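# Reorient the corner block in the upturned hand

## Task

The corner-shaped wooden block starts resting loosely on the palm of the upturned right hand. Rotate it inside that hand until its orientation in the hand matches the two goal images. Only this hand may touch the block; the wrist camera, its post and the arm's final link count as hand. If the block contacts anything else or leaves the hand, the task fails, and nothing may be knocked or placed off the table. To finish, keep the block motionless for a moment, supported by the palm or fingers and clear of the wrist, the camera and its post. The palm must point straight up, and no hand motor may show "moving" or "overload" or be building toward a shutdown; a motor that was off from the very start is ignored. Then declare the job done. The hand is opened at that point, and the block must still meet the goal afterwards: anything held in place only by the robot, other than lying on the open hand, does not count.

## Robot and tools

Robot: a single six-joint arm carrying a right hand with sixteen motors: index, middle and ring fingers (four each) and a thumb (four). Cameras: cam_high, cam_low, cam_wrist, each 504x504, returned in that order.

Frames. Scene frame: origin on the table top below the arm base, +z up, +y to the left when facing along +x. Result poses (end_effector_position in metres, end_effector_quat_wxyz) use this frame. Hand point frame: the hand point sits in front of the palm where thumb tip meets index and middle tips. +z runs along straightened fingers toward the tips, +x crosses the palm away from the thumb, +y points out of the palm face (palm surface at y = -0.062 m). Straight-finger knuckles are at z = -0.017 m, tips 0.139 m beyond; bending moves tips toward +y. A fixed mast near the wrist on the palm side occupies x +0.05 to +0.10, z -0.16 to -0.11, reaching y = +0.06 m; it can collide. Only the rubber caps on digit ends grip well.

execute_actions(actions): actions is a list of actions; each action is a list of up to 15 rows; each row is one control step of 1/30 s, and a table shorter than 15 repeats its final row. Each action lasts 0.5 s. An empty list just returns state and images. A row holds 24 numbers in [-1, 1] (optionally 6 more, see below):
- dx, dy, dz, rx, ry, rz: an offset, not a pose, in the hand point's own axes, measured from the hand point's measured pose at the start of the action (for a call's first action, the last pose reported in this scene). Every row refers to that same start, not to the previous row. 1.0 = 0.6 m or 180 degrees; rx, ry, rz form one rotation vector.
- Sixteen hinge goals, each mapped linearly between the hinge's stops, in this order: index_mcp, index_abd, index_pip, index_dip, middle_mcp, middle_abd, middle_pip, middle_dip, ring_mcp, ring_abd, ring_pip, ring_dip, thumb_cmc, thumb_axl, thumb_mcp, thumb_ipl. Brackets give degrees at +1 and -1, then the straight value. Fingers: _mcp bends at the knuckle toward the palm going to -1 (-18, +128; +0.75); _abd swings the finger away from the thumb going to -1 (-60, +60; +0.00); _pip middle hinge (-29, +108; +0.58); _dip end hinge (-21, +117; +0.70). Thumb: thumb_cmc going to -1 swings the thumb from beside the palm to in front of it (-20, +120; +0.71); thumb_axl rolls it along its length (-27, +140; +0.68); thumb_mcp (-69, +109; +0.23) and thumb_ipl (-77, +108; +0.17) bend it, toward +z when thumb_axl is straight, or in the thumb_cmc swing direction when thumb_axl is about -0.40. The same order applies to hand_goal, hand_measured, hand_current_ma and hand_state.
- current_limit: per-motor current cap, -1 gives 0 mA, +1 gives 550 mA, floor 11 mA; it also limits hinge speed, and well below 0 a finger may not lift.
- speed: set-points travel at (speed + 1) / 2 times 5.9 rad/s, floor 0.001 of that. Initial values: current_limit +0.4, speed -0.6. Last written values persist.
- Optional 6 numbers 0 to 1: stiffness scale per arm joint in Joint positions order; persists.
Per step the commanded pose is clipped to 70 mm and 16 degrees from the measured pose, so far targets need several actions; afterwards the arm only goes on to the last clipped pose. Position outranks orientation when both cannot be met. Motions tend to end a centimetre or more low. If the elbow sags, each action drifts lower and tilts the palm; re-aim at the pose you want to keep.

move(target, speed, blocking): target is one 24 (or 30) number row as above, its offsets taken from the pose in the last result showing one; the hand numbers are sent at the start. The hand point follows a straight path; speed is m/s, 0.002 to 0.5, default 0.25, rotation up to twice that in rad/s; the path lasts 0.5 to 10 s and stops after 10 s. It does not slow for obstacles; faster moves and targets deeper past contact hit harder. The result adds a "move:" line: done, off_target, moving, held or fault, plus limits (paced = pose clipped; held = some steps blocked) and the distance to target. blocking=false returns after 0.5 s; then use wait or stop before other motion.

wait(seconds): 0 to 10; arm keeps its last command. stop(): brakes a running move. zoom_image(camera, region): region [x0, y0, x1, y1] in image pixels, at most 504 by 504. show_instructions(): shows the goal pictures. read_manual(section): licence texts, "licences". finished_scene(scene): ends the given scene after the robot holds its last command; it cannot be undone, and the hand is then opened.

Reading results: hand_state words are moving, goal (within 0.02 of goal), blocked (resting off goal while pressing) and overload (shut down). A finger presses only when its goal lies past the object surface. A motor at 495 mA or more accumulates seconds (counting down below); at 5 s it shuts off for 10 s. HELD marks held-back steps. FAULT or HAND FAULT lines cancel the rest of that reply's motion calls. MOTOR HOT appears from 85 °C; 100 °C drops the arm.

Avoid: the block touching anything but the hand, dropping it, fast or deep contacts, pressing currents near 495 mA for long, and leaving the palm tilted or the block against the wrist, camera or post at the end.

Each tool is called after ">>>" in YAML: its name, and indented under it one key for each argument.

Reference images:

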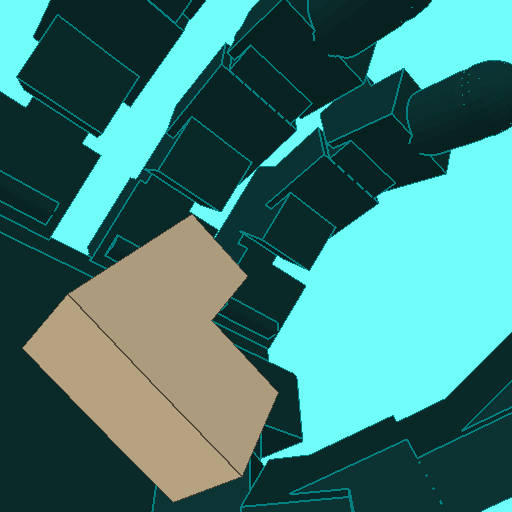

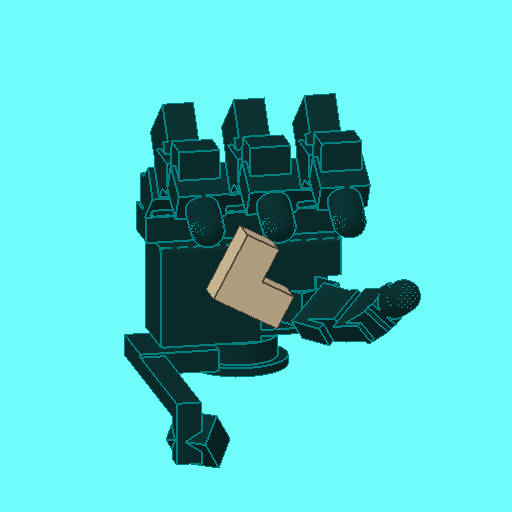

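## Session

>>> execute_actions:
  actions: []

Scene clock: 0.00 s.
end_effector_position=(+0.4988, -0.0248, +0.5052) hand_goal=(+0.046, +0.000, -0.008, +0.280, +0.046, +0.000, -0.008, +0.280, +0.046, +0.000, -0.008, +0.280, -0.104, +0.266, +0.032, -0.018) hand_measured=(+0.060, +0.000, -0.006, +0.282, +0.062, +0.000, -0.006, +0.282, +0.060, +0.000, -0.006, +0.282, -0.090, +0.270, +0.034, -0.016) hand_current_ma=(+80, +0, +13, +12, +82, +0, +15, +13, +80, +0, +13, +12, +73, +30, +13, +13) hand_state=(goal, goal, goal, goal, goal, goal, goal, goal, goal, goal, goal, goal, goal, goal, goal, goal) hand_current_limit=0.40 hand_speed=-0.60 end_effector_quat_wxyz=(+0.518, +0.506, +0.485, +0.490)
Joint positions: [ 0.046  1.118  0.621  0.519  0.068 -0.009]
Joint velocities: [ 0.005 -0.005 -0.007  0.002 -0.022 -0.022]
Joint torques (N m, as the arm reports them, + toward a larger angle): no reading
Hand target: +0.499, -0.025, +0.527; +0.529, +0.495, +0.473, +0.501
Joint stiffness scale: [1. 1. 1. 1. 1. 1.]

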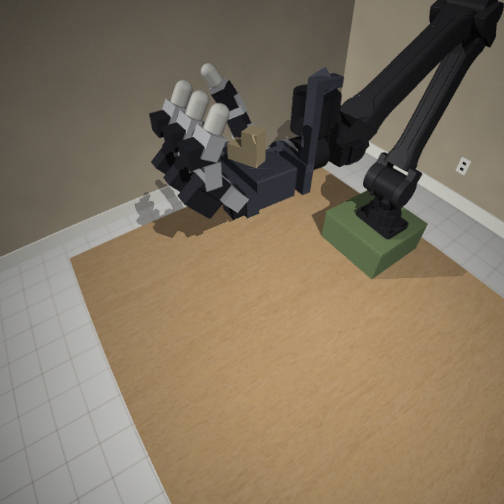

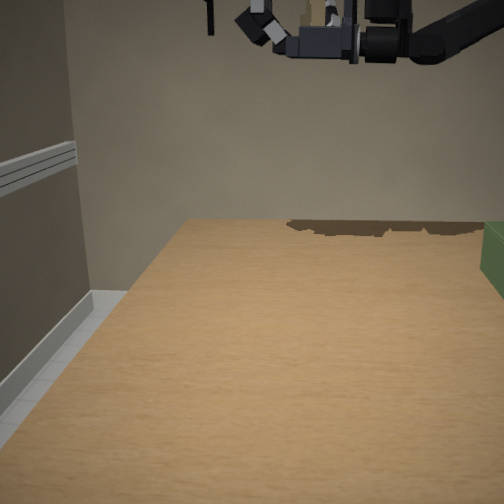

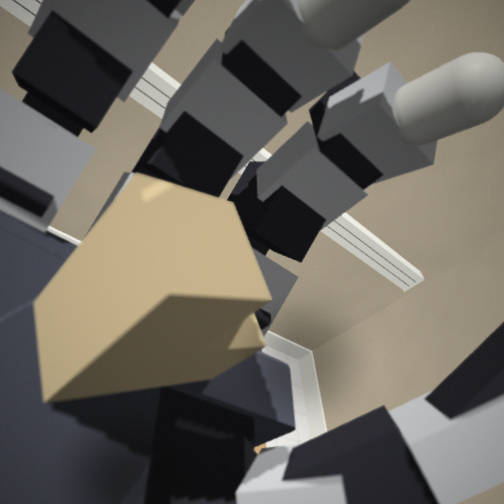

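>>> zoom_image:
  camera: "cam_high"
  region: [140, 50, 340, 250]

>>> zoom_image:
  camera: "cam_low"
  region: [220, 0, 420, 80]

Region (140, 50, 340, 250) of cam_high's 504x504 image, scaled by 2.520, with more detail than that image has.

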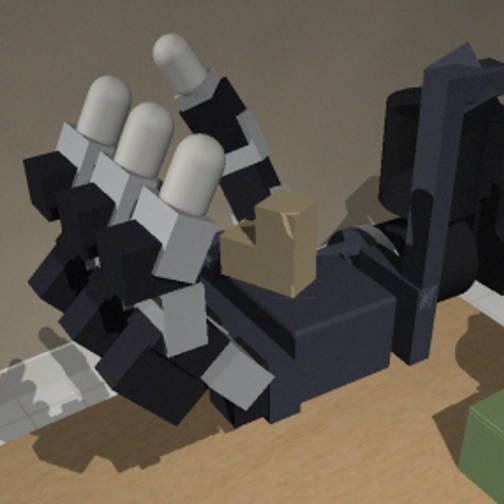

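Region (220, 0, 420, 80) of cam_low's 504x504 image, scaled by 2.520, with more detail than that image has; it fills the top 202 rows of this view, and the rest is white.

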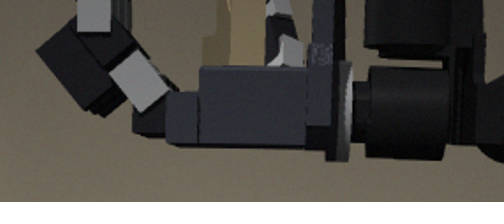

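>>> zoom_image:
  camera: "cam_wrist"
  region: [0, 130, 340, 470]

>>> zoom_image:
  camera: "cam_high"
  region: [210, 105, 290, 185]

Region (0, 130, 340, 470) of cam_wrist's 504x504 image, scaled by 1.482, with more detail than that image has.

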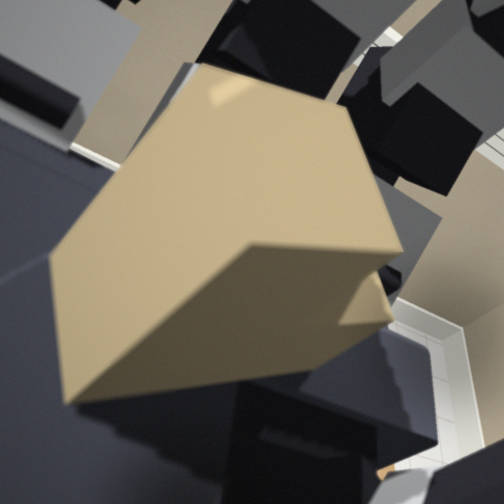

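Region (210, 105, 290, 185) of cam_high's 504x504 image, scaled by 6.300, with more detail than that image has.

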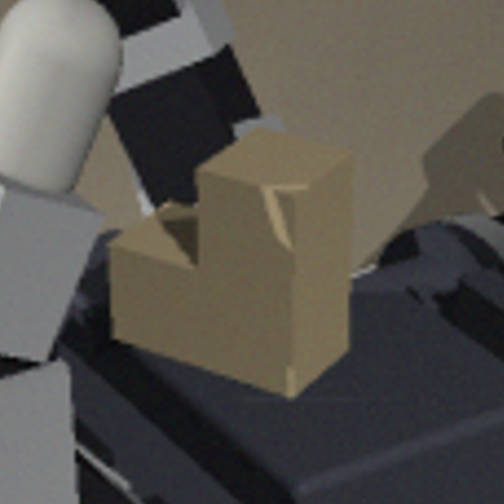

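>>> execute_actions:
  actions:
    - [[0,0,0,0,0,0,0.046,0,-0.008,0.28,0.046,0,-0.008,0.28,-0.07,0,-0.3,0,-0.104,0.266,0.032,-0.018,0.2,-0.4]]
    - [[0,0,0,0,0,0,0.046,0,-0.008,0.28,0.046,0,-0.008,0.28,-0.07,0,-0.44,-0.17,-0.104,0.266,0.032,-0.018,0.2,-0.4]]

>>> zoom_image:
  camera: "cam_high"
  region: [160, 70, 320, 230]

Scene clock: 4.87 s.
end_effector_position=(+0.4988, -0.0248, +0.5052) hand_goal=(+0.046, +0.000, -0.008, +0.280, +0.046, +0.000, -0.008, +0.280, -0.070, +0.000, -0.440, -0.170, -0.104, +0.266, +0.032, -0.018) hand_measured=(+0.060, +0.000, -0.006, +0.282, +0.062, +0.000, -0.006, +0.282, -0.062, +0.000, -0.440, -0.168, -0.090, +0.270, +0.034, -0.016) hand_current_ma=(+80, +0, +13, +12, +82, +0, +15, +13, +48, +0, +3, +11, +73, +30, +13, +13) hand_state=(goal, goal, goal, goal, goal, goal, goal, goal, goal, goal, goal, goal, goal, goal, goal, goal) hand_current_limit=0.20 hand_speed=-0.40 end_effector_quat_wxyz=(+0.518, +0.506, +0.485, +0.490)
Joint positions: [ 0.046  1.118  0.621  0.519  0.068 -0.009]
Joint velocities: [ 0.005 -0.005 -0.007 -0.002  0.037 -0.066]
Joint torques (N m, as the arm reports them, + toward a larger angle): [ 0.02 -7.04  8.92  2.01  0.07  0.1 ]
Hand target: +0.499, -0.025, +0.505; +0.518, +0.506, +0.485, +0.490
Off the commanded pose: 0.000 m, 0 deg.
Joint stiffness scale: [1. 1. 1. 1. 1. 1.]
Step readings (end_effector_position; steps 1 to 15: 1st action; 16 to 30: 2nd action):
0: (+0.4988, -0.0248, +0.5052)
1: (+0.4988, -0.0248, +0.5052)
2: (+0.4988, -0.0248, +0.5052)
4: (+0.4988, -0.0248, +0.5052)
8: (+0.4988, -0.0248, +0.5052)
15: (+0.4988, -0.0248, +0.5052)
16: (+0.4988, -0.0248, +0.5052)
17: (+0.4988, -0.0248, +0.5052)
19: (+0.4988, -0.0248, +0.5052)
23: (+0.4988, -0.0248, +0.5052)
30: end_effector_position above

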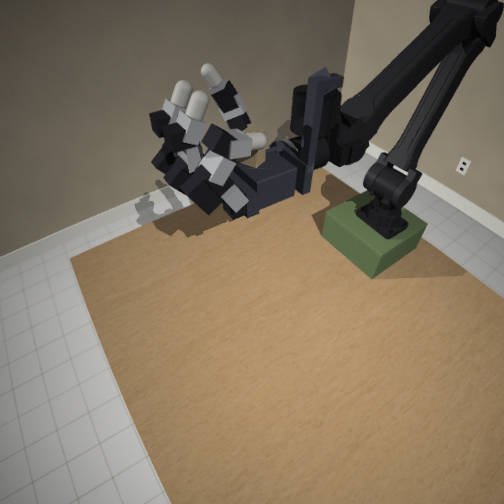

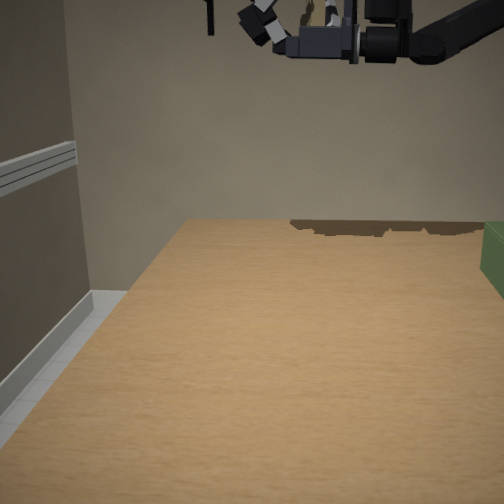

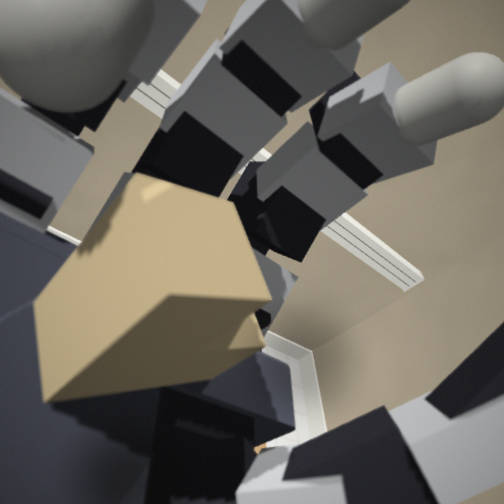

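Region (160, 70, 320, 230) of cam_high's 504x504 image, scaled by 3.150, with more detail than that image has.

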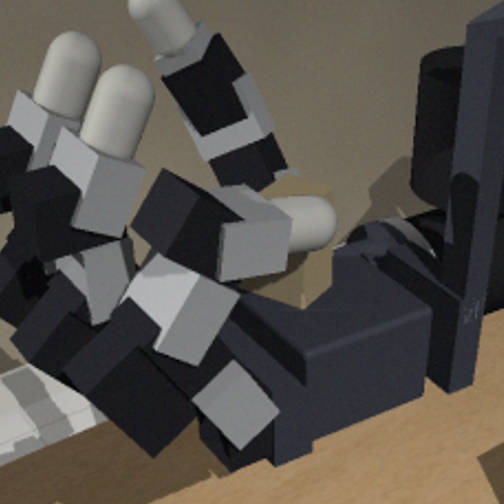

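>>> execute_actions:
  actions:
    - [[0,0,0,0,0,0,0.046,0,-0.008,0.28,0.046,0,-0.008,0.28,0.1,-0.5,-0.5,0,-0.104,0.266,0.032,-0.018,0.2,-0.4]]
    - [[0,0,0,0,0,0,0.046,0,-0.008,0.28,0.046,0,-0.008,0.28,0.07,-0.5,-0.74,-0.03,-0.104,0.266,0.032,-0.018,0.2,-0.4]]

>>> zoom_image:
  camera: "cam_high"
  region: [160, 70, 320, 230]

Scene clock: 7.30 s.
end_effector_position=(+0.4988, -0.0248, +0.5052) hand_goal=(+0.046, +0.000, -0.008, +0.280, +0.046, +0.000, -0.008, +0.280, +0.070, -0.500, -0.740, -0.030, -0.104, +0.266, +0.032, -0.018) hand_measured=(+0.060, +0.000, -0.006, +0.282, +0.062, +0.000, -0.006, +0.282, +0.080, -0.498, -0.740, -0.028, -0.090, +0.270, +0.034, -0.016) hand_current_ma=(+80, +0, +13, +12, +82, +0, +15, +13, +57, +11, +3, +11, +73, +30, +13, +13) hand_state=(goal, goal, goal, goal, goal, goal, goal, goal, goal, goal, goal, goal, goal, goal, goal, goal) hand_current_limit=0.20 hand_speed=-0.40 end_effector_quat_wxyz=(+0.518, +0.506, +0.485, +0.490)
Joint positions: [ 0.046  1.118  0.621  0.519  0.068 -0.009]
Joint velocities: [-0.015 -0.015 -0.017  0.002  0.066 -0.037]
Joint torques (N m, as the arm reports them, + toward a larger angle): [-0.34 -6.44  8.82  2.08  0.06  0.09]
Hand target: +0.499, -0.025, +0.505; +0.518, +0.506, +0.485, +0.490
Off the commanded pose: 0.000 m, 0 deg.
Joint stiffness scale: [1. 1. 1. 1. 1. 1.]
Step readings (end_effector_position; steps 1 to 15: 1st action; 16 to 30: 2nd action):
0: (+0.4988, -0.0248, +0.5052)
1: (+0.4988, -0.0248, +0.5052)
2: (+0.4988, -0.0248, +0.5052)
4: (+0.4988, -0.0248, +0.5052)
8: (+0.4988, -0.0248, +0.5052)
15: (+0.4988, -0.0248, +0.5052)
16: (+0.4988, -0.0248, +0.5052)
17: (+0.4988, -0.0248, +0.5052)
19: (+0.4988, -0.0248, +0.5052)
23: (+0.4988, -0.0248, +0.5052)
30: end_effector_position above

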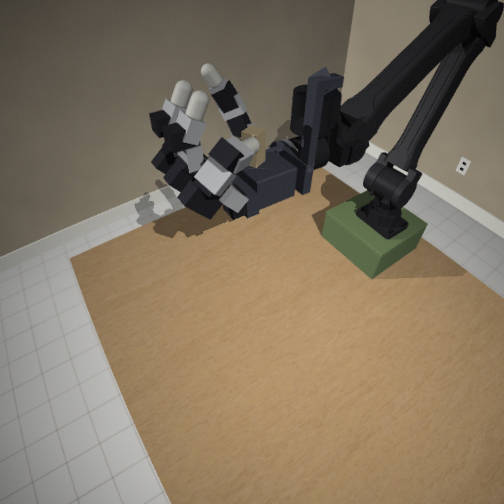

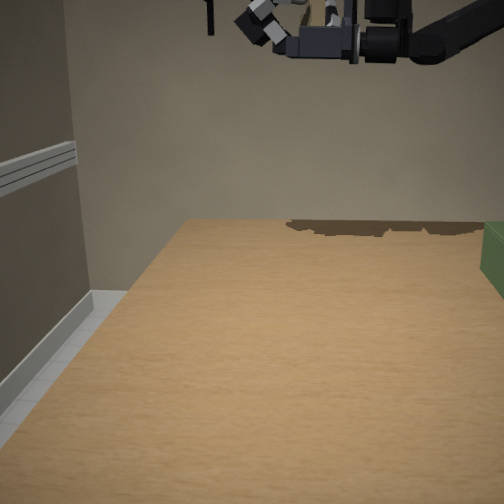

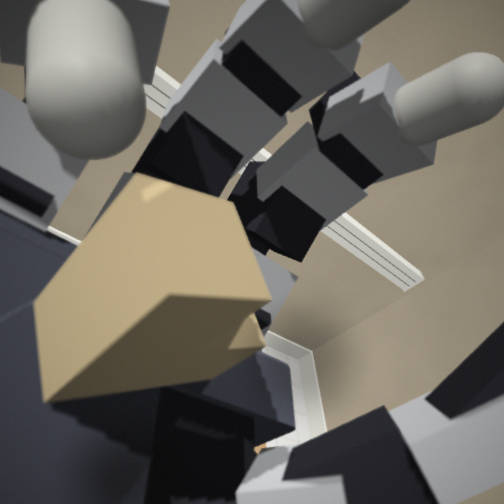

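Region (160, 70, 320, 230) of cam_high's 504x504 image, scaled by 3.150, with more detail than that image has.

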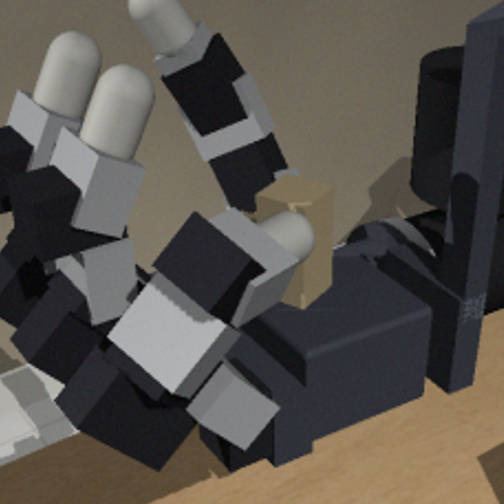

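>>> execute_actions:
  actions:
    - [[0,0,0,0,0,0,0.046,0,-0.008,0.28,0.046,0,-0.008,0.28,-0.05,-0.7,-0.65,0,-0.104,0.266,0.032,-0.018,0.2,-0.5]]
    - [[0,0,0,0,0,0,0.046,0,-0.008,0.28,0.046,0,-0.008,0.28,-0.12,-0.7,-0.65,0,-0.104,0.266,0.032,-0.018,0.2,-0.5]]

>>> zoom_image:
  camera: "cam_high"
  region: [160, 70, 320, 230]

Scene clock: 8.87 s.
end_effector_position=(+0.4988, -0.0248, +0.5052) hand_goal=(+0.046, +0.000, -0.008, +0.280, +0.046, +0.000, -0.008, +0.280, -0.120, -0.700, -0.650, +0.000, -0.104, +0.266, +0.032, -0.018) hand_measured=(+0.060, +0.000, -0.006, +0.282, +0.062, +0.000, -0.006, +0.282, -0.114, -0.698, -0.656, -0.004, -0.090, +0.270, +0.034, -0.016) hand_current_ma=(+80, +0, +13, +12, +82, +0, +15, +13, +35, +9, -32, -19, +73, +30, +13, +13) hand_state=(goal, goal, goal, goal, goal, goal, goal, goal, goal, goal, goal, goal, goal, goal, goal, goal) hand_current_limit=0.20 hand_speed=-0.50 end_effector_quat_wxyz=(+0.518, +0.506, +0.485, +0.490)
Joint positions: [ 0.046  1.118  0.621  0.519  0.068 -0.009]
Joint velocities: [-0.005 -0.015 -0.002  0.002  0.007 -0.051]
Joint torques (N m, as the arm reports them, + toward a larger angle): [-0.3  -7.03  8.91  1.98  0.06  0.09]
Hand target: +0.499, -0.025, +0.505; +0.518, +0.506, +0.485, +0.490
Off the commanded pose: 0.000 m, 0 deg.
Joint stiffness scale: [1. 1. 1. 1. 1. 1.]
Step readings (end_effector_position; steps 1 to 15: 1st action; 16 to 30: 2nd action):
0: (+0.4988, -0.0248, +0.5052)
1: (+0.4988, -0.0248, +0.5052)
2: (+0.4988, -0.0248, +0.5052)
4: (+0.4988, -0.0248, +0.5052)
8: (+0.4988, -0.0248, +0.5052)
15: (+0.4988, -0.0248, +0.5052)
16: (+0.4988, -0.0248, +0.5052)
17: (+0.4988, -0.0248, +0.5052)
19: (+0.4988, -0.0248, +0.5052)
23: (+0.4988, -0.0248, +0.5052)
30: end_effector_position above

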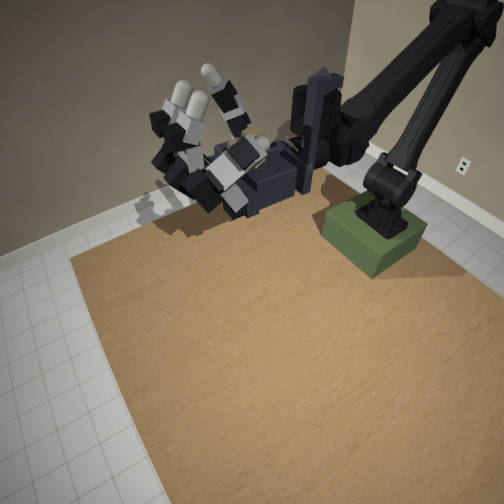

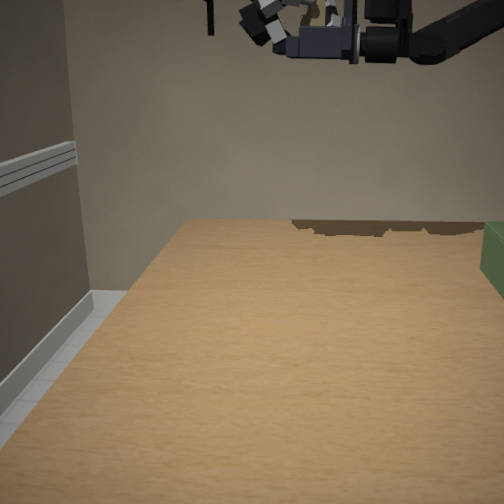

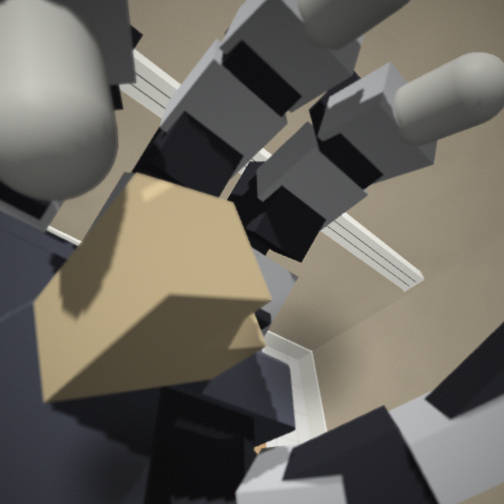

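Region (160, 70, 320, 230) of cam_high's 504x504 image, scaled by 3.150, with more detail than that image has.

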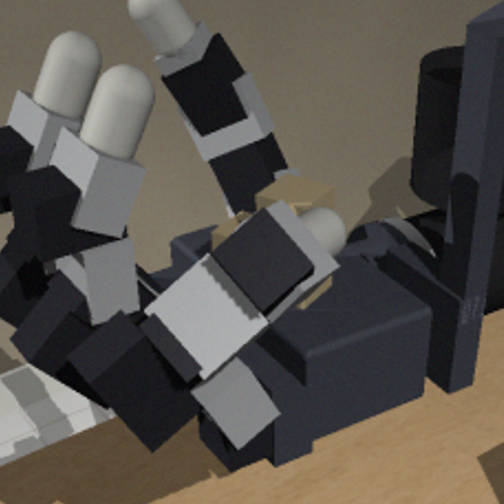

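>>> execute_actions:
  actions:
    - [[0,0,0,0,0,0,0.046,0,-0.008,0.28,0.05,0,-0.4,0,0.046,0,-0.008,0.28,-0.104,0.266,0.032,-0.018,0.2,-0.2]]
    - [[0,0,0,0,0,0,0.046,0,-0.008,0.28,0.0,0,-0.5,-0.1,0.3,0,0.2,0.4,-0.104,0.266,0.032,-0.018,0.2,-0.4]]

>>> zoom_image:
  camera: "cam_high"
  region: [160, 70, 320, 230]

Scene clock: 10.33 s.
end_effector_position=(+0.4988, -0.0248, +0.5052) hand_goal=(+0.046, +0.000, -0.008, +0.280, +0.000, +0.000, -0.500, -0.100, +0.300, +0.000, +0.200, +0.400, -0.104, +0.266, +0.032, -0.018) hand_measured=(+0.060, +0.000, -0.006, +0.282, +0.010, +0.000, -0.500, -0.098, +0.306, -0.004, +0.112, +0.398, -0.090, +0.270, +0.034, -0.016) hand_current_ma=(+80, +0, +13, +12, +57, +0, +4, +11, +37, -16, -43, -14, +73, +30, +13, +13) hand_state=(goal, goal, goal, goal, goal, goal, goal, goal, goal, goal, moving, goal, goal, goal, goal, goal) hand_current_limit=0.20 hand_speed=-0.40 end_effector_quat_wxyz=(+0.518, +0.506, +0.485, +0.490)
Joint positions: [ 0.046  1.118  0.621  0.519  0.068 -0.009]
Joint velocities: [-0.005 -0.015 -0.002 -0.017 -0.022 -0.066]
Joint torques (N m, as the arm reports them, + toward a larger angle): [-0.19 -6.91  8.97  2.05  0.07  0.1 ]
Hand target: +0.499, -0.025, +0.505; +0.518, +0.506, +0.485, +0.490
Off the commanded pose: 0.000 m, 0 deg.
Joint stiffness scale: [1. 1. 1. 1. 1. 1.]
Step readings (end_effector_position; steps 1 to 15: 1st action; 16 to 30: 2nd action):
0: (+0.4988, -0.0248, +0.5052)
1: (+0.4989, -0.0248, +0.5052)
2: (+0.4988, -0.0248, +0.5052)
4: (+0.4988, -0.0248, +0.5052)
8: (+0.4988, -0.0248, +0.5052)
15: (+0.4988, -0.0248, +0.5052)
16: (+0.4988, -0.0248, +0.5052)
17: (+0.4988, -0.0248, +0.5052)
19: (+0.4988, -0.0248, +0.5052)
23: (+0.4988, -0.0248, +0.5052)
30: end_effector_position above

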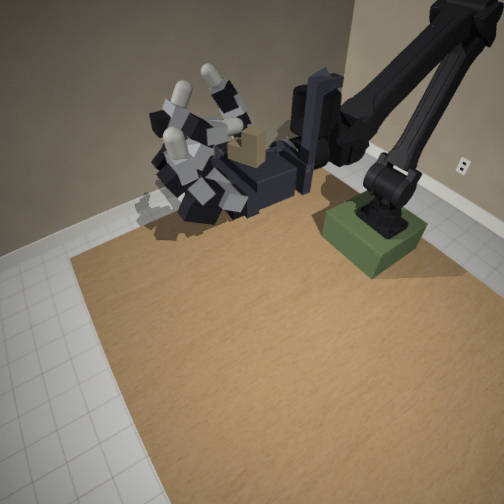

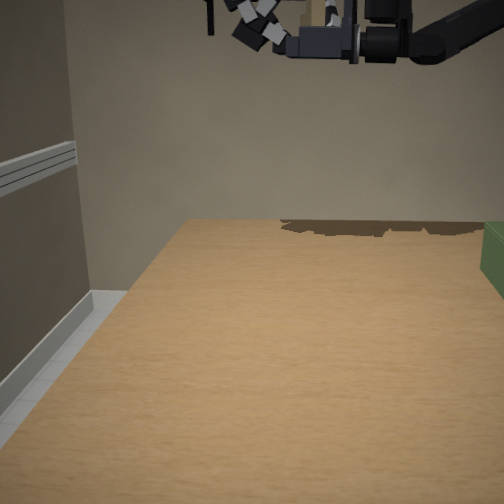

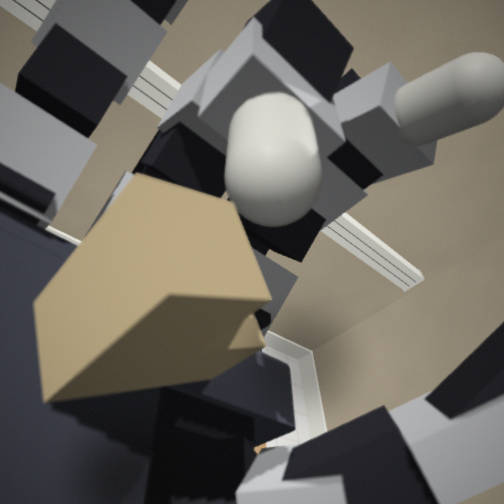

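Region (160, 70, 320, 230) of cam_high's 504x504 image, scaled by 3.150, with more detail than that image has.

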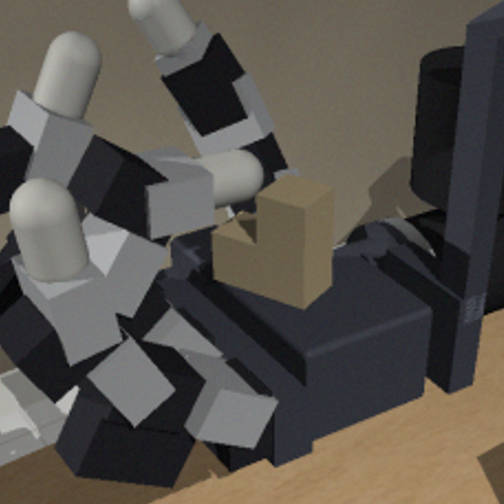

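>>> execute_actions:
  actions:
    - [[0,0,0,0,0,0,0.046,0,-0.008,0.28,0.1,-0.3,-0.65,-0.2,0.3,0,0.2,0.4,-0.104,0.266,0.032,-0.018,0.2,-0.4]]
    - [[0,0,0,0,0,0,0.046,0,-0.008,0.28,-0.03,-0.3,-0.65,-0.2,0.3,0,0.2,0.4,-0.104,0.266,0.032,-0.018,0.2,-0.5]]

>>> zoom_image:
  camera: "cam_high"
  region: [160, 70, 320, 230]

Scene clock: 11.97 s.
end_effector_position=(+0.4988, -0.0248, +0.5052) hand_goal=(+0.046, +0.000, -0.008, +0.280, -0.030, -0.300, -0.650, -0.200, +0.300, +0.000, +0.200, +0.400, -0.104, +0.266, +0.032, -0.018) hand_measured=(+0.060, +0.000, -0.006, +0.282, -0.018, -0.298, -0.650, -0.198, +0.306, -0.004, +0.200, +0.398, -0.090, +0.270, +0.034, -0.016) hand_current_ma=(+80, +0, +13, +12, +66, +13, +3, +11, +39, -16, -5, -14, +73, +30, +13, +13) hand_state=(goal, goal, goal, goal, goal, goal, goal, goal, goal, goal, goal, goal, goal, goal, goal, goal) hand_current_limit=0.20 hand_speed=-0.50 end_effector_quat_wxyz=(+0.518, +0.506, +0.485, +0.490)
Joint positions: [ 0.046  1.118  0.621  0.519  0.068 -0.009]
Joint velocities: [-0.015 -0.005  0.002 -0.007  0.037 -0.037]
Joint torques (N m, as the arm reports them, + toward a larger angle): [-0.09 -7.32  8.96  2.    0.08  0.1 ]
Hand target: +0.499, -0.025, +0.505; +0.518, +0.506, +0.485, +0.490
Off the commanded pose: 0.000 m, 0 deg.
Joint stiffness scale: [1. 1. 1. 1. 1. 1.]
Step readings (end_effector_position; steps 1 to 15: 1st action; 16 to 30: 2nd action):
0: (+0.4988, -0.0248, +0.5052)
1: (+0.4988, -0.0248, +0.5052)
2: (+0.4988, -0.0248, +0.5052)
4: (+0.4988, -0.0248, +0.5052)
8: (+0.4988, -0.0248, +0.5052)
15: (+0.4988, -0.0248, +0.5052)
16: (+0.4988, -0.0248, +0.5052)
17: (+0.4988, -0.0248, +0.5052)
19: (+0.4988, -0.0248, +0.5052)
23: (+0.4988, -0.0248, +0.5052)
30: end_effector_position above

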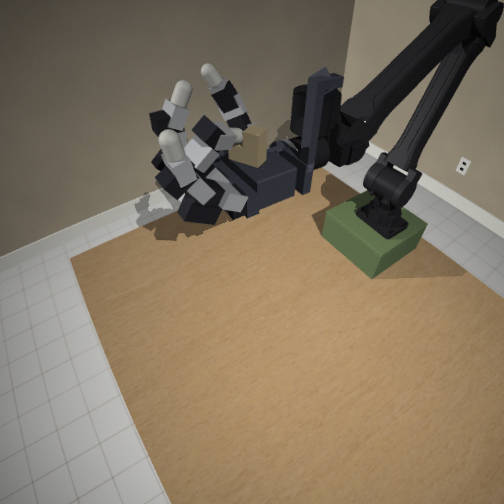

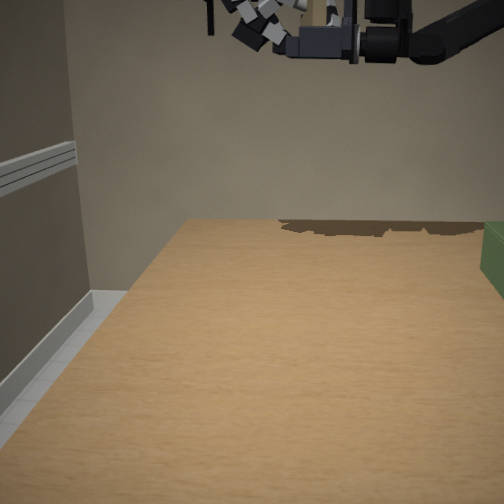

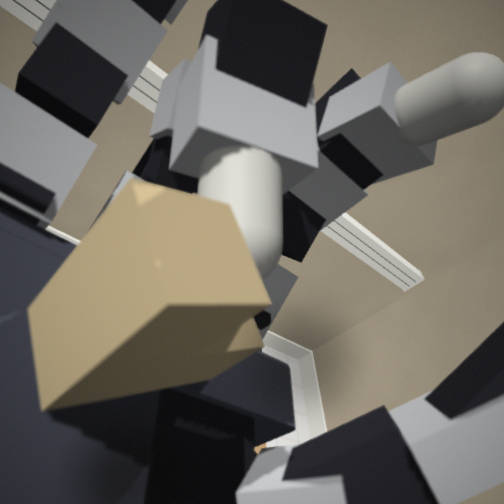

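Region (160, 70, 320, 230) of cam_high's 504x504 image, scaled by 3.150, with more detail than that image has.

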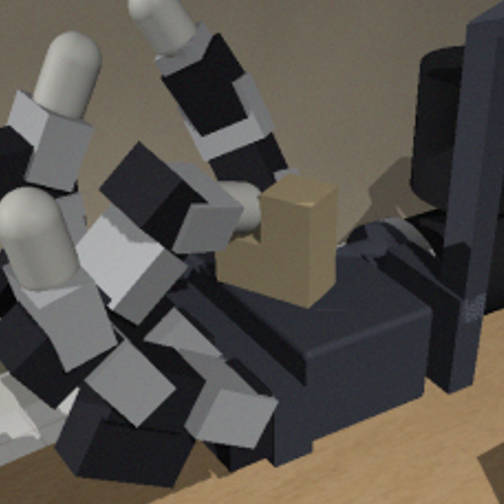

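>>> execute_actions:
  actions:
    - [[0,0,0,0,0,0,0.046,0,-0.008,0.28,0.3,-0.1,-0.3,0.1,0.4,-0.8,-0.6,-0.1,-0.104,0.266,0.032,-0.018,0.2,-0.2]]
    - [[0,0,0,0,0,0,0.046,0,-0.008,0.28,0.4,0,0.1,0.3,0.3,-0.8,-0.88,-0.17,-0.104,0.266,0.032,-0.018,0.2,-0.3]]
    - [[0,0,0,0,0,0,0.046,0,-0.008,0.28,0.4,0,0.1,0.3,0.15,-0.8,-0.88,-0.17,-0.104,0.266,0.032,-0.018,0.2,-0.5]]

>>> zoom_image:
  camera: "cam_high"
  region: [160, 70, 320, 230]

Scene clock: 15.03 s.
end_effector_position=(+0.4988, -0.0248, +0.5052) hand_goal=(+0.046, +0.000, -0.008, +0.280, +0.400, +0.000, +0.100, +0.300, +0.150, -0.800, -0.880, -0.170, -0.104, +0.266, +0.032, -0.018) hand_measured=(+0.060, +0.000, -0.006, +0.282, +0.408, -0.004, +0.098, +0.298, +0.160, -0.798, -0.880, -0.168, -0.090, +0.270, +0.034, -0.016) hand_current_ma=(+79, +0, +13, +12, +43, -16, -7, -14, +62, +11, +4, +11, +73, +30, +13, +13) hand_state=(goal, goal, goal, goal, goal, goal, goal, goal, goal, goal, goal, goal, goal, goal, goal, goal) hand_current_limit=0.20 hand_speed=-0.50 end_effector_quat_wxyz=(+0.518, +0.506, +0.485, +0.490)
Joint positions: [ 0.046  1.118  0.621  0.519  0.068 -0.009]
Joint velocities: [-0.015 -0.015  0.002 -0.002 -0.066  0.066]
Joint torques (N m, as the arm reports them, + toward a larger angle): [-0.1  -6.92  8.97  2.05  0.07  0.09]
Hand target: +0.499, -0.025, +0.505; +0.518, +0.506, +0.485, +0.490
Off the commanded pose: 0.000 m, 0 deg.
Joint stiffness scale: [1. 1. 1. 1. 1. 1.]
Step readings (end_effector_position; steps 1 to 15: 1st action; 16 to 30: 2nd action; 31 to 45: 3rd action):
0: (+0.4988, -0.0248, +0.5052)
1: (+0.4988, -0.0248, +0.5052)
2: (+0.4988, -0.0248, +0.5052)
4: (+0.4988, -0.0248, +0.5052)
8: (+0.4988, -0.0248, +0.5052)
15: (+0.4988, -0.0248, +0.5052)
16: (+0.4988, -0.0248, +0.5052)
17: (+0.4988, -0.0248, +0.5052)
19: (+0.4988, -0.0248, +0.5052)
23: (+0.4988, -0.0248, +0.5052)
30: (+0.4988, -0.0248, +0.5052)
31: (+0.4988, -0.0248, +0.5052)
32: (+0.4988, -0.0248, +0.5052)
34: (+0.4988, -0.0248, +0.5052)
38: (+0.4988, -0.0248, +0.5052)
45: end_effector_position above

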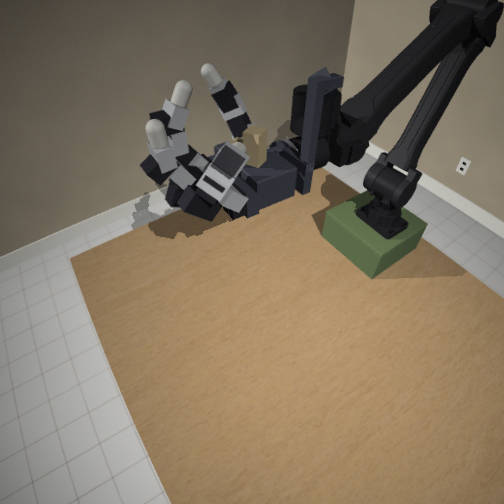

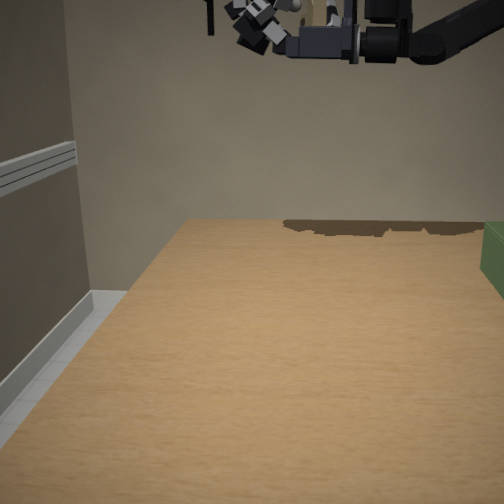

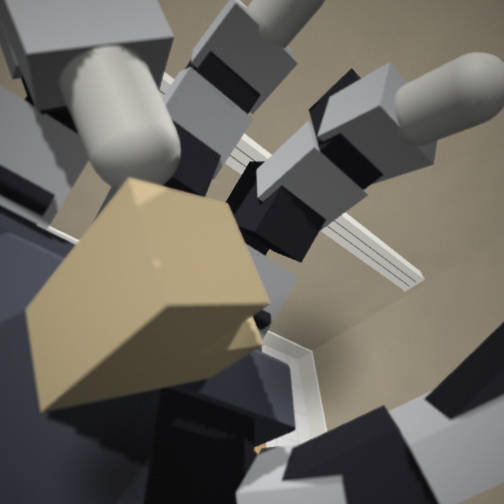

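Region (160, 70, 320, 230) of cam_high's 504x504 image, scaled by 3.150, with more detail than that image has.

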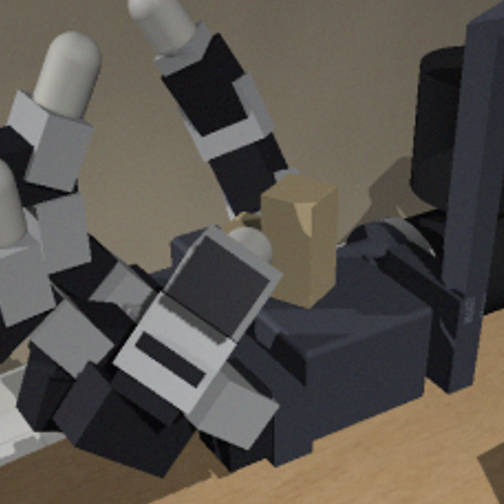

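>>> execute_actions:
  actions:
    - [[0,0,0,0,0,0,0.046,0,-0.008,0.28,0.4,0,0.1,0.3,0.1,-0.95,-0.82,-0.12,-0.104,0.266,0.032,-0.018,0.2,-0.6]]
    - [[0,0,0,0,0,0,0.046,0,-0.008,0.28,0.4,0,0.1,0.3,0.0,-0.95,-0.82,-0.12,-0.104,0.266,0.032,-0.018,0.2,-0.7]]

>>> zoom_image:
  camera: "cam_high"
  region: [160, 70, 320, 230]

Scene clock: 16.30 s.
end_effector_position=(+0.4988, -0.0248, +0.5052) hand_goal=(+0.046, +0.000, -0.008, +0.280, +0.400, +0.000, +0.100, +0.300, +0.000, -0.950, -0.820, -0.120, -0.104, +0.266, +0.032, -0.018) hand_measured=(+0.060, +0.000, -0.006, +0.282, +0.408, -0.004, +0.098, +0.298, +0.008, -0.948, -0.826, -0.124, -0.090, +0.270, +0.034, -0.016) hand_current_ma=(+79, +0, +13, +12, +43, -16, -7, -14, +46, +11, -30, -19, +73, +30, +13, +13) hand_state=(goal, goal, goal, goal, goal, goal, goal, goal, goal, goal, goal, goal, goal, goal, goal, goal) hand_current_limit=0.20 hand_speed=-0.70 end_effector_quat_wxyz=(+0.518, +0.506, +0.485, +0.490)
Joint positions: [ 0.046  1.118  0.621  0.519  0.068 -0.009]
Joint velocities: [-0.015 -0.005 -0.017 -0.022 -0.081  0.022]
Joint torques (N m, as the arm reports them, + toward a larger angle): [-0.33 -7.16  8.96  2.    0.07  0.1 ]
Hand target: +0.499, -0.025, +0.505; +0.518, +0.506, +0.485, +0.490
Off the commanded pose: 0.000 m, 0 deg.
Joint stiffness scale: [1. 1. 1. 1. 1. 1.]
Step readings (end_effector_position; steps 1 to 15: 1st action; 16 to 30: 2nd action):
0: (+0.4988, -0.0248, +0.5052)
1: (+0.4988, -0.0248, +0.5052)
2: (+0.4988, -0.0248, +0.5052)
4: (+0.4988, -0.0248, +0.5052)
8: (+0.4988, -0.0248, +0.5052)
15: (+0.4988, -0.0248, +0.5052)
16: (+0.4988, -0.0248, +0.5052)
17: (+0.4988, -0.0248, +0.5052)
19: (+0.4988, -0.0248, +0.5052)
23: (+0.4988, -0.0248, +0.5052)
30: end_effector_position above

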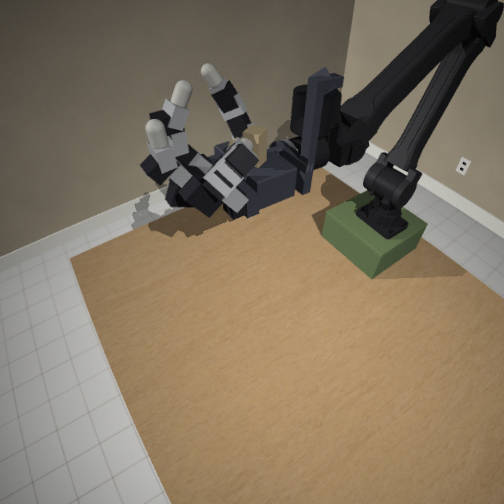

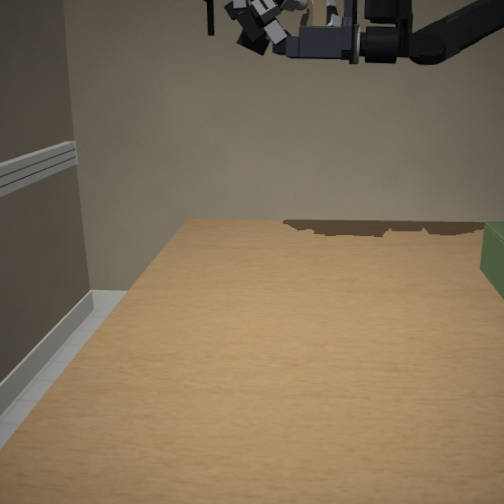

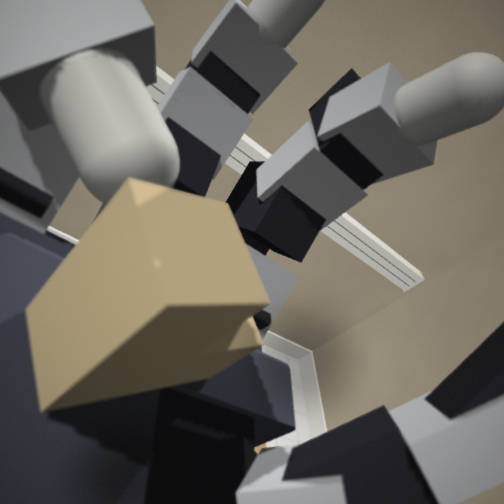

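Region (160, 70, 320, 230) of cam_high's 504x504 image, scaled by 3.150, with more detail than that image has.

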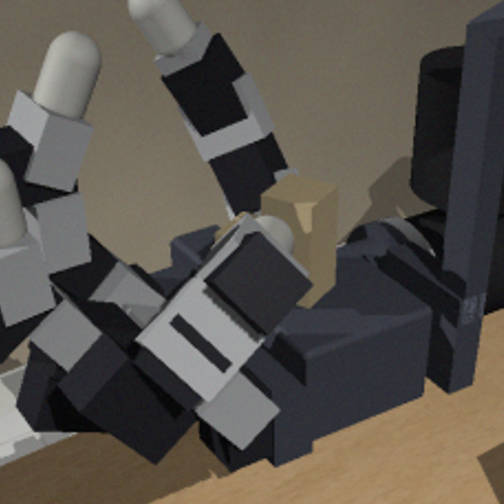

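Not yet touching; continue.

>>> execute_actions:
  actions:
    - [[0,0,0,0,0,0,0.046,0,-0.008,0.28,0.4,0,0.1,0.3,-0.1,-0.95,-0.78,-0.12,-0.104,0.266,0.032,-0.018,0.2,-0.7]]
    - [[0,0,0,0,0,0,0.046,0,-0.008,0.28,0.4,0,0.1,0.3,-0.2,-0.95,-0.74,-0.12,-0.104,0.266,0.032,-0.018,0.2,-0.7]]

>>> zoom_image:
  camera: "cam_high"
  region: [160, 70, 320, 230]

Scene clock: 17.60 s.
end_effector_position=(+0.4988, -0.0248, +0.5052) hand_goal=(+0.046, +0.000, -0.008, +0.280, +0.400, +0.000, +0.100, +0.300, -0.200, -0.950, -0.740, -0.120, -0.104, +0.266, +0.032, -0.018) hand_measured=(+0.060, +0.000, -0.006, +0.282, +0.408, -0.004, +0.098, +0.298, -0.194, -0.948, -0.744, -0.124, -0.090, +0.270, +0.034, -0.016) hand_current_ma=(+79, +0, +13, +12, +43, -16, -7, -14, +37, +7, -26, -17, +73, +30, +13, +13) hand_state=(goal, goal, goal, goal, goal, goal, goal, goal, goal, goal, goal, goal, goal, goal, goal, goal) hand_current_limit=0.20 hand_speed=-0.70 end_effector_quat_wxyz=(+0.518, +0.506, +0.485, +0.490)
Joint positions: [ 0.046  1.118  0.621  0.519  0.068 -0.009]
Joint velocities: [-0.005  0.005  0.002 -0.002  0.022  0.051]
Joint torques (N m, as the arm reports them, + toward a larger angle): [-0.02 -6.72  8.9   2.    0.08  0.1 ]
Hand target: +0.499, -0.025, +0.505; +0.518, +0.506, +0.485, +0.490
Off the commanded pose: 0.000 m, 0 deg.
Joint stiffness scale: [1. 1. 1. 1. 1. 1.]
Step readings (end_effector_position; steps 1 to 15: 1st action; 16 to 30: 2nd action):
0: (+0.4988, -0.0248, +0.5052)
1: (+0.4988, -0.0248, +0.5052)
2: (+0.4988, -0.0248, +0.5052)
4: (+0.4988, -0.0248, +0.5052)
8: (+0.4988, -0.0248, +0.5052)
15: (+0.4988, -0.0248, +0.5052)
16: (+0.4988, -0.0248, +0.5052)
17: (+0.4988, -0.0248, +0.5052)
19: (+0.4988, -0.0248, +0.5052)
23: (+0.4988, -0.0248, +0.5052)
30: end_effector_position above

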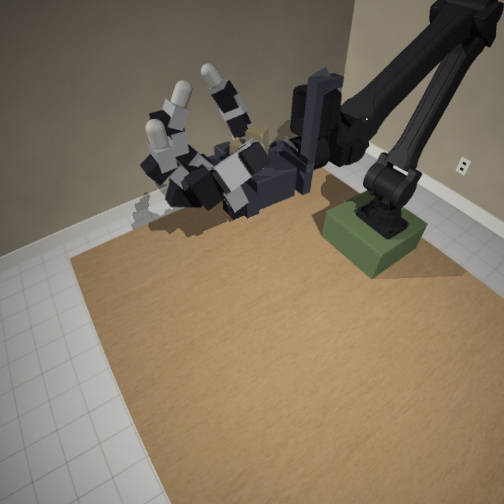

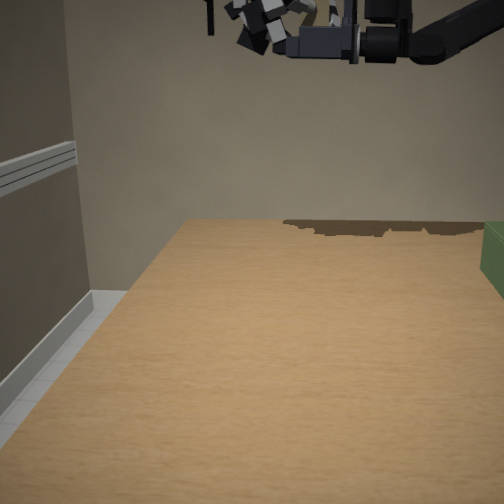

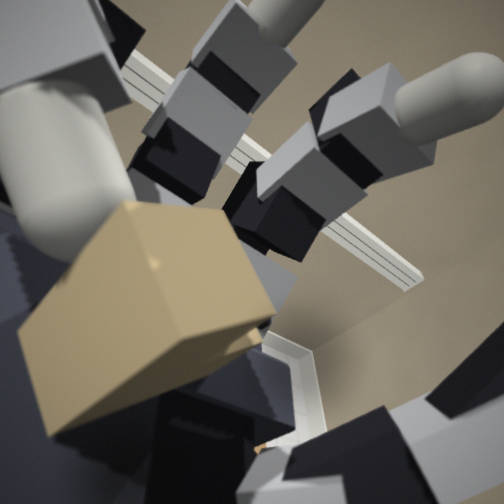

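Region (160, 70, 320, 230) of cam_high's 504x504 image, scaled by 3.150, with more detail than that image has.

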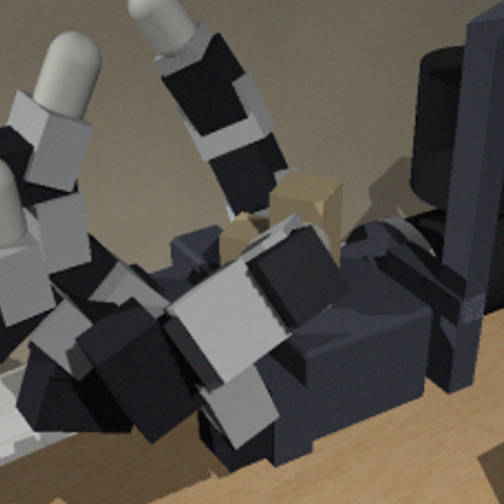

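>>> execute_actions:
  actions:
    - [[0,0,0,0,0,0,0.046,0,-0.008,0.28,0.4,0,0.1,0.3,-0.27,-1,-0.8,-0.16,-0.104,0.266,0.032,-0.018,0.2,-0.7]]
    - [[0,0,0,0,0,0,0.046,0,-0.008,0.28,0.4,0,0.1,0.3,-0.35,-1,-0.8,-0.16,-0.104,0.266,0.032,-0.018,0.2,-0.7]]

>>> zoom_image:
  camera: "cam_high"
  region: [160, 70, 320, 230]

Scene clock: 19.20 s.
end_effector_position=(+0.4988, -0.0248, +0.5052) hand_goal=(+0.046, +0.000, -0.008, +0.280, +0.400, +0.000, +0.100, +0.300, -0.350, -1.000, -0.800, -0.160, -0.104, +0.266, +0.032, -0.018) hand_measured=(+0.060, +0.000, -0.006, +0.282, +0.408, -0.004, +0.098, +0.298, -0.346, -0.998, -0.798, -0.158, -0.090, +0.270, +0.034, -0.016) hand_current_ma=(+79, +0, +13, +12, +43, -16, -7, -14, +23, +6, +9, +13, +73, +30, +13, +13) hand_state=(goal, goal, goal, goal, goal, goal, goal, goal, goal, goal, goal, goal, goal, goal, goal, goal) hand_current_limit=0.20 hand_speed=-0.70 end_effector_quat_wxyz=(+0.518, +0.506, +0.485, +0.490)
Joint positions: [ 0.046  1.118  0.621  0.519  0.068 -0.009]
Joint velocities: [-0.015  0.005  0.002 -0.007 -0.022  0.037]
Joint torques (N m, as the arm reports them, + toward a larger angle): [-0.04 -6.99  8.94  1.93  0.07  0.12]
Hand target: +0.499, -0.025, +0.505; +0.518, +0.506, +0.485, +0.490
Off the commanded pose: 0.000 m, 0 deg.
Joint stiffness scale: [1. 1. 1. 1. 1. 1.]
Step readings (end_effector_position; steps 1 to 15: 1st action; 16 to 30: 2nd action):
0: (+0.4988, -0.0248, +0.5052)
1: (+0.4988, -0.0248, +0.5052)
2: (+0.4988, -0.0248, +0.5052)
4: (+0.4988, -0.0248, +0.5052)
8: (+0.4988, -0.0248, +0.5052)
15: (+0.4988, -0.0248, +0.5052)
16: (+0.4988, -0.0248, +0.5052)
17: (+0.4988, -0.0248, +0.5052)
19: (+0.4988, -0.0248, +0.5052)
23: (+0.4988, -0.0248, +0.5052)
30: end_effector_position above

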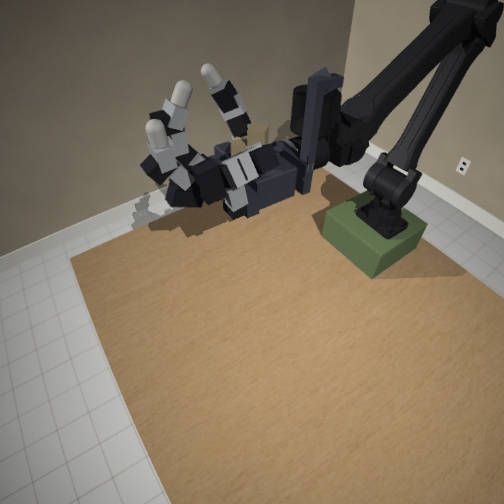

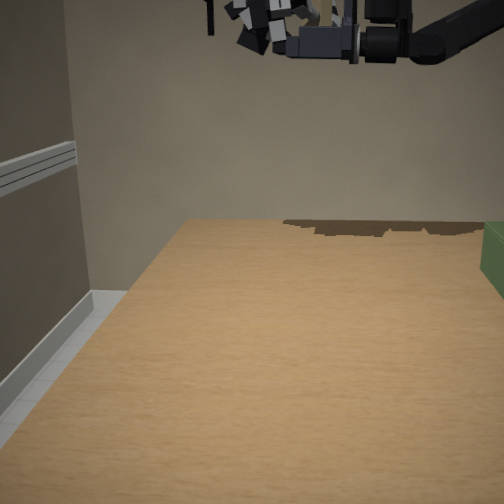

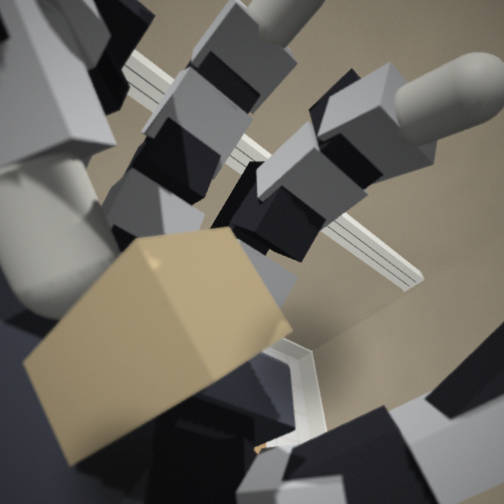

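Region (160, 70, 320, 230) of cam_high's 504x504 image, scaled by 3.150, with more detail than that image has.

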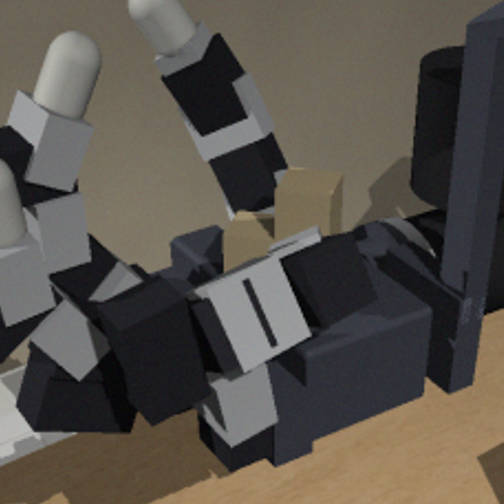

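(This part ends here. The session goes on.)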